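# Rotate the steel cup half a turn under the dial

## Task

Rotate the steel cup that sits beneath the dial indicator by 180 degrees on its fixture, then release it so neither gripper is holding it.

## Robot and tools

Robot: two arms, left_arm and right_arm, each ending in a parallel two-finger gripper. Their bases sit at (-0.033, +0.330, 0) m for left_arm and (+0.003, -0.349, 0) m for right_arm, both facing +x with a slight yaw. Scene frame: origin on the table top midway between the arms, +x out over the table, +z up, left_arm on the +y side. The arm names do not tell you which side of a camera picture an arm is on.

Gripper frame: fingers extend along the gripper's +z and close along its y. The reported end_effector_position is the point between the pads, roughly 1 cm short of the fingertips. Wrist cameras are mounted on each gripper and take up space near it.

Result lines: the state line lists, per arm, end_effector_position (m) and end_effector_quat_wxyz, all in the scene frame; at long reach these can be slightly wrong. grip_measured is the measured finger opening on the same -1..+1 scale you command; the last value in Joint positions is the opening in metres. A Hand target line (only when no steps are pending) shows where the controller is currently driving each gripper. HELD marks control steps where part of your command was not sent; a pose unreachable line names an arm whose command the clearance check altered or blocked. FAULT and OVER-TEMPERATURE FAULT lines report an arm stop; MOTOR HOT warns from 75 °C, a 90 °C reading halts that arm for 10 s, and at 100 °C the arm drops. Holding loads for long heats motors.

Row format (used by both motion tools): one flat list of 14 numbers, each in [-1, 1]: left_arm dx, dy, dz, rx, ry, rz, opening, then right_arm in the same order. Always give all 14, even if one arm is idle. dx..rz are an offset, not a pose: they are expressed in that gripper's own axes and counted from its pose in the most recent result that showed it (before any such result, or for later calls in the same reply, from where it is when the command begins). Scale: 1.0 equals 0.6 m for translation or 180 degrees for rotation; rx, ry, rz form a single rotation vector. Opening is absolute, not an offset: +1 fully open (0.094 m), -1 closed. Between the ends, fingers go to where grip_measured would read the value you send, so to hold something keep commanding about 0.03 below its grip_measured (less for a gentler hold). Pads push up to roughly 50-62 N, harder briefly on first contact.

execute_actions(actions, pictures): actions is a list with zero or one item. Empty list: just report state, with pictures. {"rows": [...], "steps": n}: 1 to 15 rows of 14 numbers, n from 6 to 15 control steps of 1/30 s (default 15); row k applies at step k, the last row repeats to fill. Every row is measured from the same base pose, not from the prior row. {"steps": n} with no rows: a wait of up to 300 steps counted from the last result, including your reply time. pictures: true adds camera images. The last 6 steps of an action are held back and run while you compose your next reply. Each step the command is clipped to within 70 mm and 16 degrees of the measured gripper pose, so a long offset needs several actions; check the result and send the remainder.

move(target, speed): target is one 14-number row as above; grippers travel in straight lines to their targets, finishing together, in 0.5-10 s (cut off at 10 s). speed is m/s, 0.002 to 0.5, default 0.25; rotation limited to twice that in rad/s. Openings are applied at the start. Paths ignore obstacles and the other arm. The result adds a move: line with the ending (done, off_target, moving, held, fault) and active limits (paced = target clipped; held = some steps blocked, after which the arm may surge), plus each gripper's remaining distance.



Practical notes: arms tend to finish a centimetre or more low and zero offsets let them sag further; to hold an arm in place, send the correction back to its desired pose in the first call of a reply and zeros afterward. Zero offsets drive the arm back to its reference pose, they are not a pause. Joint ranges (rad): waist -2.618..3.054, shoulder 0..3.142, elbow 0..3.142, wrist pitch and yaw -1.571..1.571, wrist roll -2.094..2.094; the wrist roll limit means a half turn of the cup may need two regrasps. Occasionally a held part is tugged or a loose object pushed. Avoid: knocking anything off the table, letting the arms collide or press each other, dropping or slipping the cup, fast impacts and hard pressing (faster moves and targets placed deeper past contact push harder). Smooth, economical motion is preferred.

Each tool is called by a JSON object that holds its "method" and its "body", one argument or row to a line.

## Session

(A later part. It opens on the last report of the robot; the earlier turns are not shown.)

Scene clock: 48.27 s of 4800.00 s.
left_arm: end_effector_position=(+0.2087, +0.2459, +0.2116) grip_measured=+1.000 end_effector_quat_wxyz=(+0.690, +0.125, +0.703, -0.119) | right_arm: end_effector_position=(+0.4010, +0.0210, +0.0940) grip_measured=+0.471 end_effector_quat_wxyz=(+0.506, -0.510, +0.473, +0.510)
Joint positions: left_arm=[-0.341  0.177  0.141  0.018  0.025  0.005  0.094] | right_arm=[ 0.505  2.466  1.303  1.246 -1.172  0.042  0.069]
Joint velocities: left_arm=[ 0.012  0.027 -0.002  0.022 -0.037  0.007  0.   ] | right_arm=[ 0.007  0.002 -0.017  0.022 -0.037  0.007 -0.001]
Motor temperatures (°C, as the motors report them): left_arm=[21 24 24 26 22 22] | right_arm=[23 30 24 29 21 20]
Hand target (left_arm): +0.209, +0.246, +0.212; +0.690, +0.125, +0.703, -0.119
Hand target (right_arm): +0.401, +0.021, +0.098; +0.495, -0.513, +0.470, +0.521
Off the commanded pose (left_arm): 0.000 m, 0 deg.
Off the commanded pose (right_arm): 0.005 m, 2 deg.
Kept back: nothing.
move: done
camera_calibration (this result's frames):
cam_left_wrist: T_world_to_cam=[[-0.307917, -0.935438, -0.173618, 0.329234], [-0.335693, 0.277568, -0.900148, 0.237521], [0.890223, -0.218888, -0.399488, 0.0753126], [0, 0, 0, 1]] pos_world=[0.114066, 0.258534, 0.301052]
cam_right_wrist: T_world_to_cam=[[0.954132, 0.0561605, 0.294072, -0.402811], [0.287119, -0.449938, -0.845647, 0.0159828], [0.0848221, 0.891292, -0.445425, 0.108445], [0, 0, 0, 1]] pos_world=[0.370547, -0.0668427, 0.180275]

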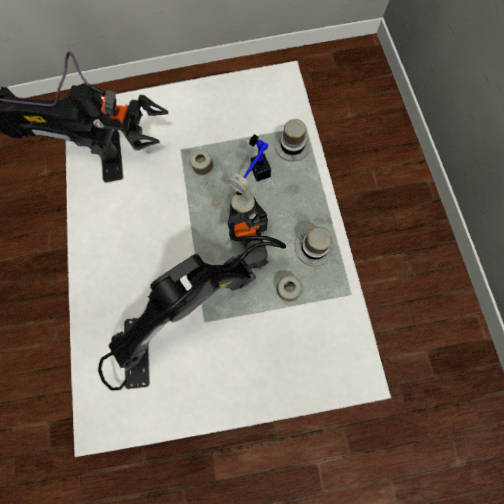

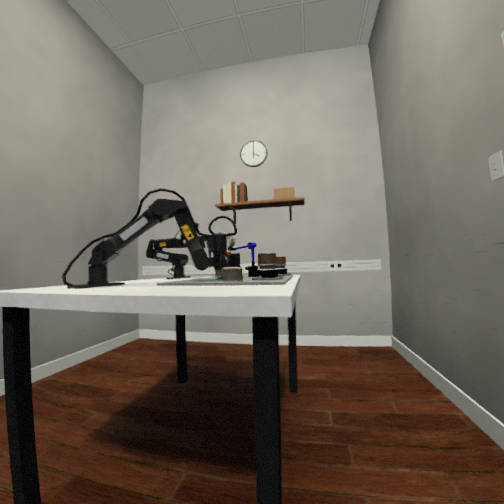

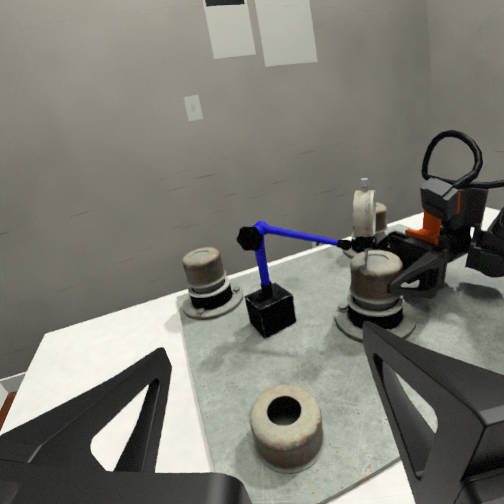

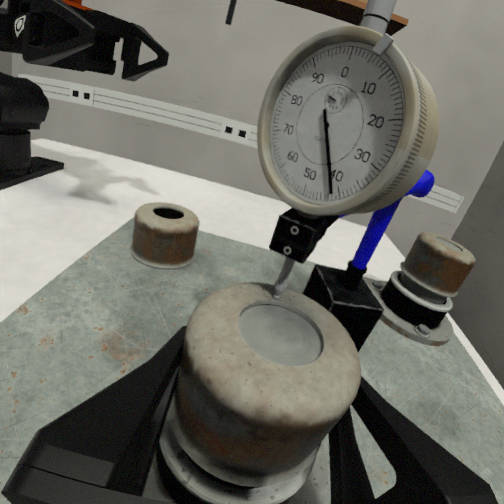

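{"method": "move", "body": {
  "target": [0, 0, 0, 0, 0, 0, 1.0, -0.009, 0.0, -0.11, 0.0, 0.0, 0.0, 1.0],
  "speed": 0.15
}}

Scene clock: 50.03 s of 4800.00 s.
left_arm: end_effector_position=(+0.2087, +0.2459, +0.2116) grip_measured=+1.000 end_effector_quat_wxyz=(+0.690, +0.125, +0.703, -0.119) | right_arm: end_effector_position=(+0.4070, -0.0444, +0.0816) grip_measured=+1.000 end_effector_quat_wxyz=(+0.498, -0.504, +0.486, +0.512)
Joint positions: left_arm=[-0.341  0.177  0.141  0.018  0.025  0.005  0.094] | right_arm=[ 0.362  2.453  1.205  1.322 -1.306  0.067  0.094]
Joint velocities: left_arm=[-0.022 -0.007 -0.007 -0.007  0.022  0.051  0.   ] | right_arm=[-0.017 -0.007 -0.017  0.066  0.037 -0.007  0.   ]
Motor temperatures (°C, as the motors report them): left_arm=[21 24 24 26 22 22] | right_arm=[23 30 24 29 21 20]
Hand target (left_arm): +0.209, +0.246, +0.212; +0.690, +0.125, +0.703, -0.119
Hand target (right_arm): +0.405, -0.045, +0.097; +0.506, -0.511, +0.473, +0.509
Off the commanded pose (left_arm): 0.000 m, 0 deg.
Off the commanded pose (right_arm): 0.016 m, 2 deg.
Kept back: nothing.
move: off_target (right_arm)
camera_calibration (this result's frames):
cam_left_wrist: T_world_to_cam=[[-0.307917, -0.935438, -0.173618, 0.329234], [-0.335693, 0.277568, -0.900148, 0.237521], [0.890223, -0.218888, -0.399488, 0.0753126], [0, 0, 0, 1]] pos_world=[0.114066, 0.258534, 0.301052]
cam_right_wrist: T_world_to_cam=[[0.96277, 0.0514931, 0.265373, -0.402662], [0.258353, -0.464164, -0.847234, -0.0144745], [0.0795497, 0.884251, -0.460186, 0.163699], [0, 0, 0, 1]] pos_world=[0.378388, -0.130735, 0.169924]

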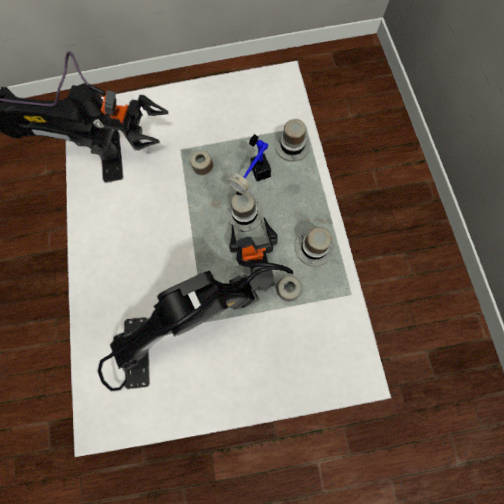

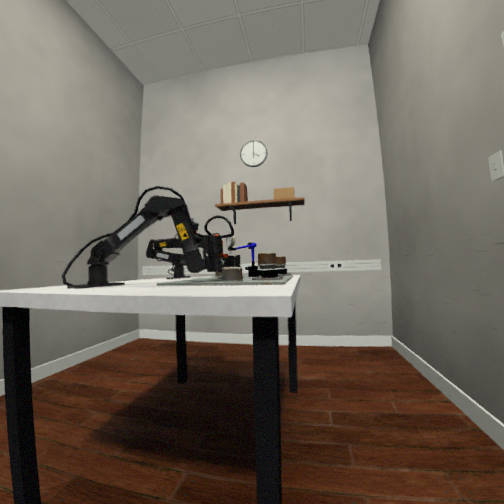

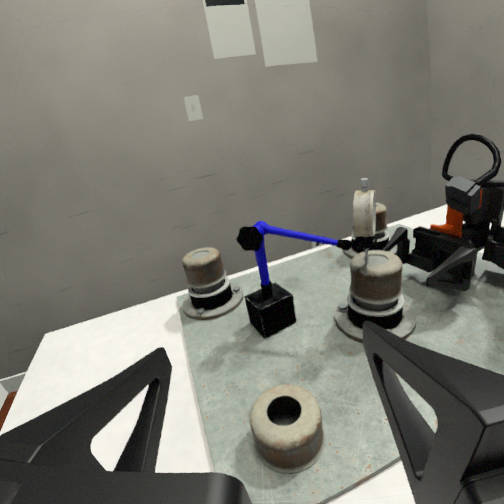

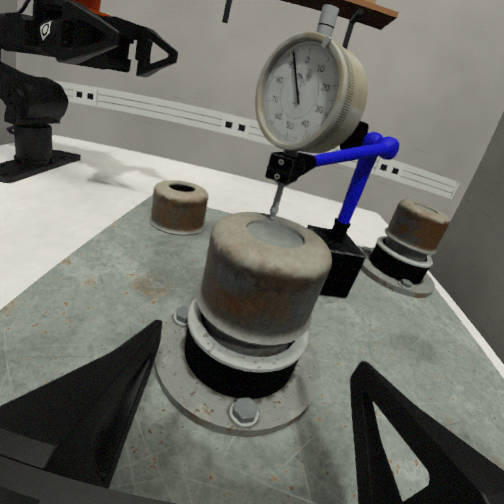

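{"method": "zoom_image", "body": {
  "camera": "cam_high",
  "region": [150, 140, 290, 280]
}}

{"method": "zoom_image", "body": {
  "camera": "cam_left_wrist",
  "region": [310, 170, 504, 364]
}}

{"method": "zoom_image", "body": {
  "camera": "cam_right_wrist",
  "region": [180, 180, 360, 360]
}}

Region (150, 140, 290, 280) of cam_high's 504x504 image, scaled by 3.600, with more detail than that image has.

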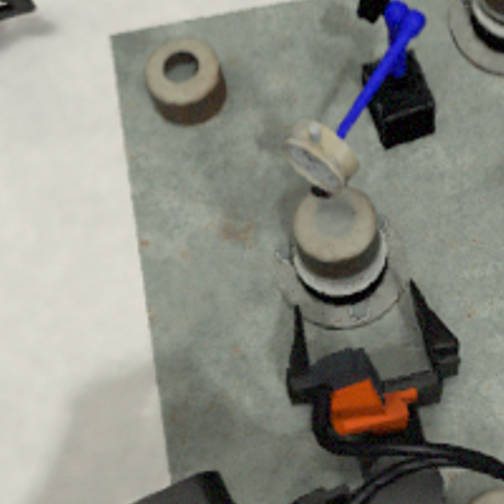

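Region (310, 170, 504, 364) of cam_left_wrist's 504x504 image, scaled by 2.598, with more detail than that image has.

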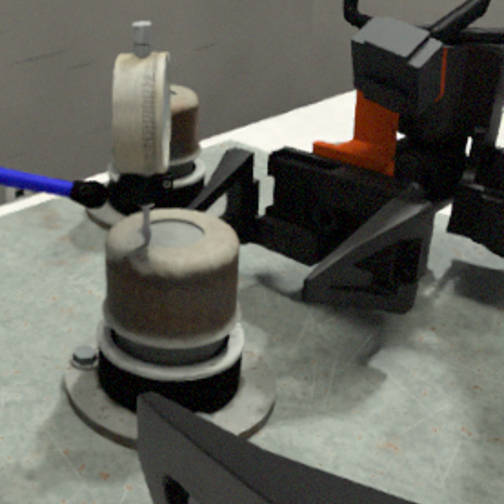

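Region (180, 180, 360, 360) of cam_right_wrist's 504x504 image, scaled by 2.800, with more detail than that image has.

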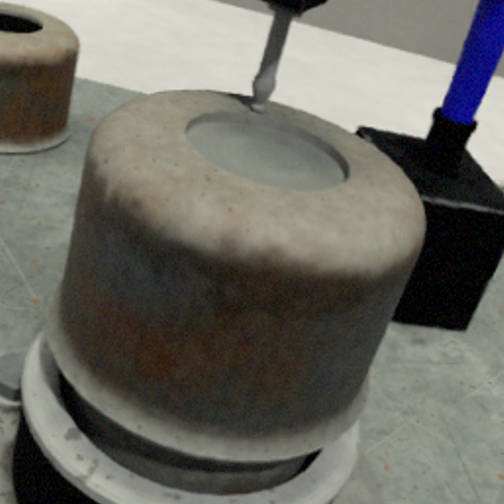

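{"method": "finished_scene", "body": {
  "scene": 1
}}

The scene is finished: the task was done.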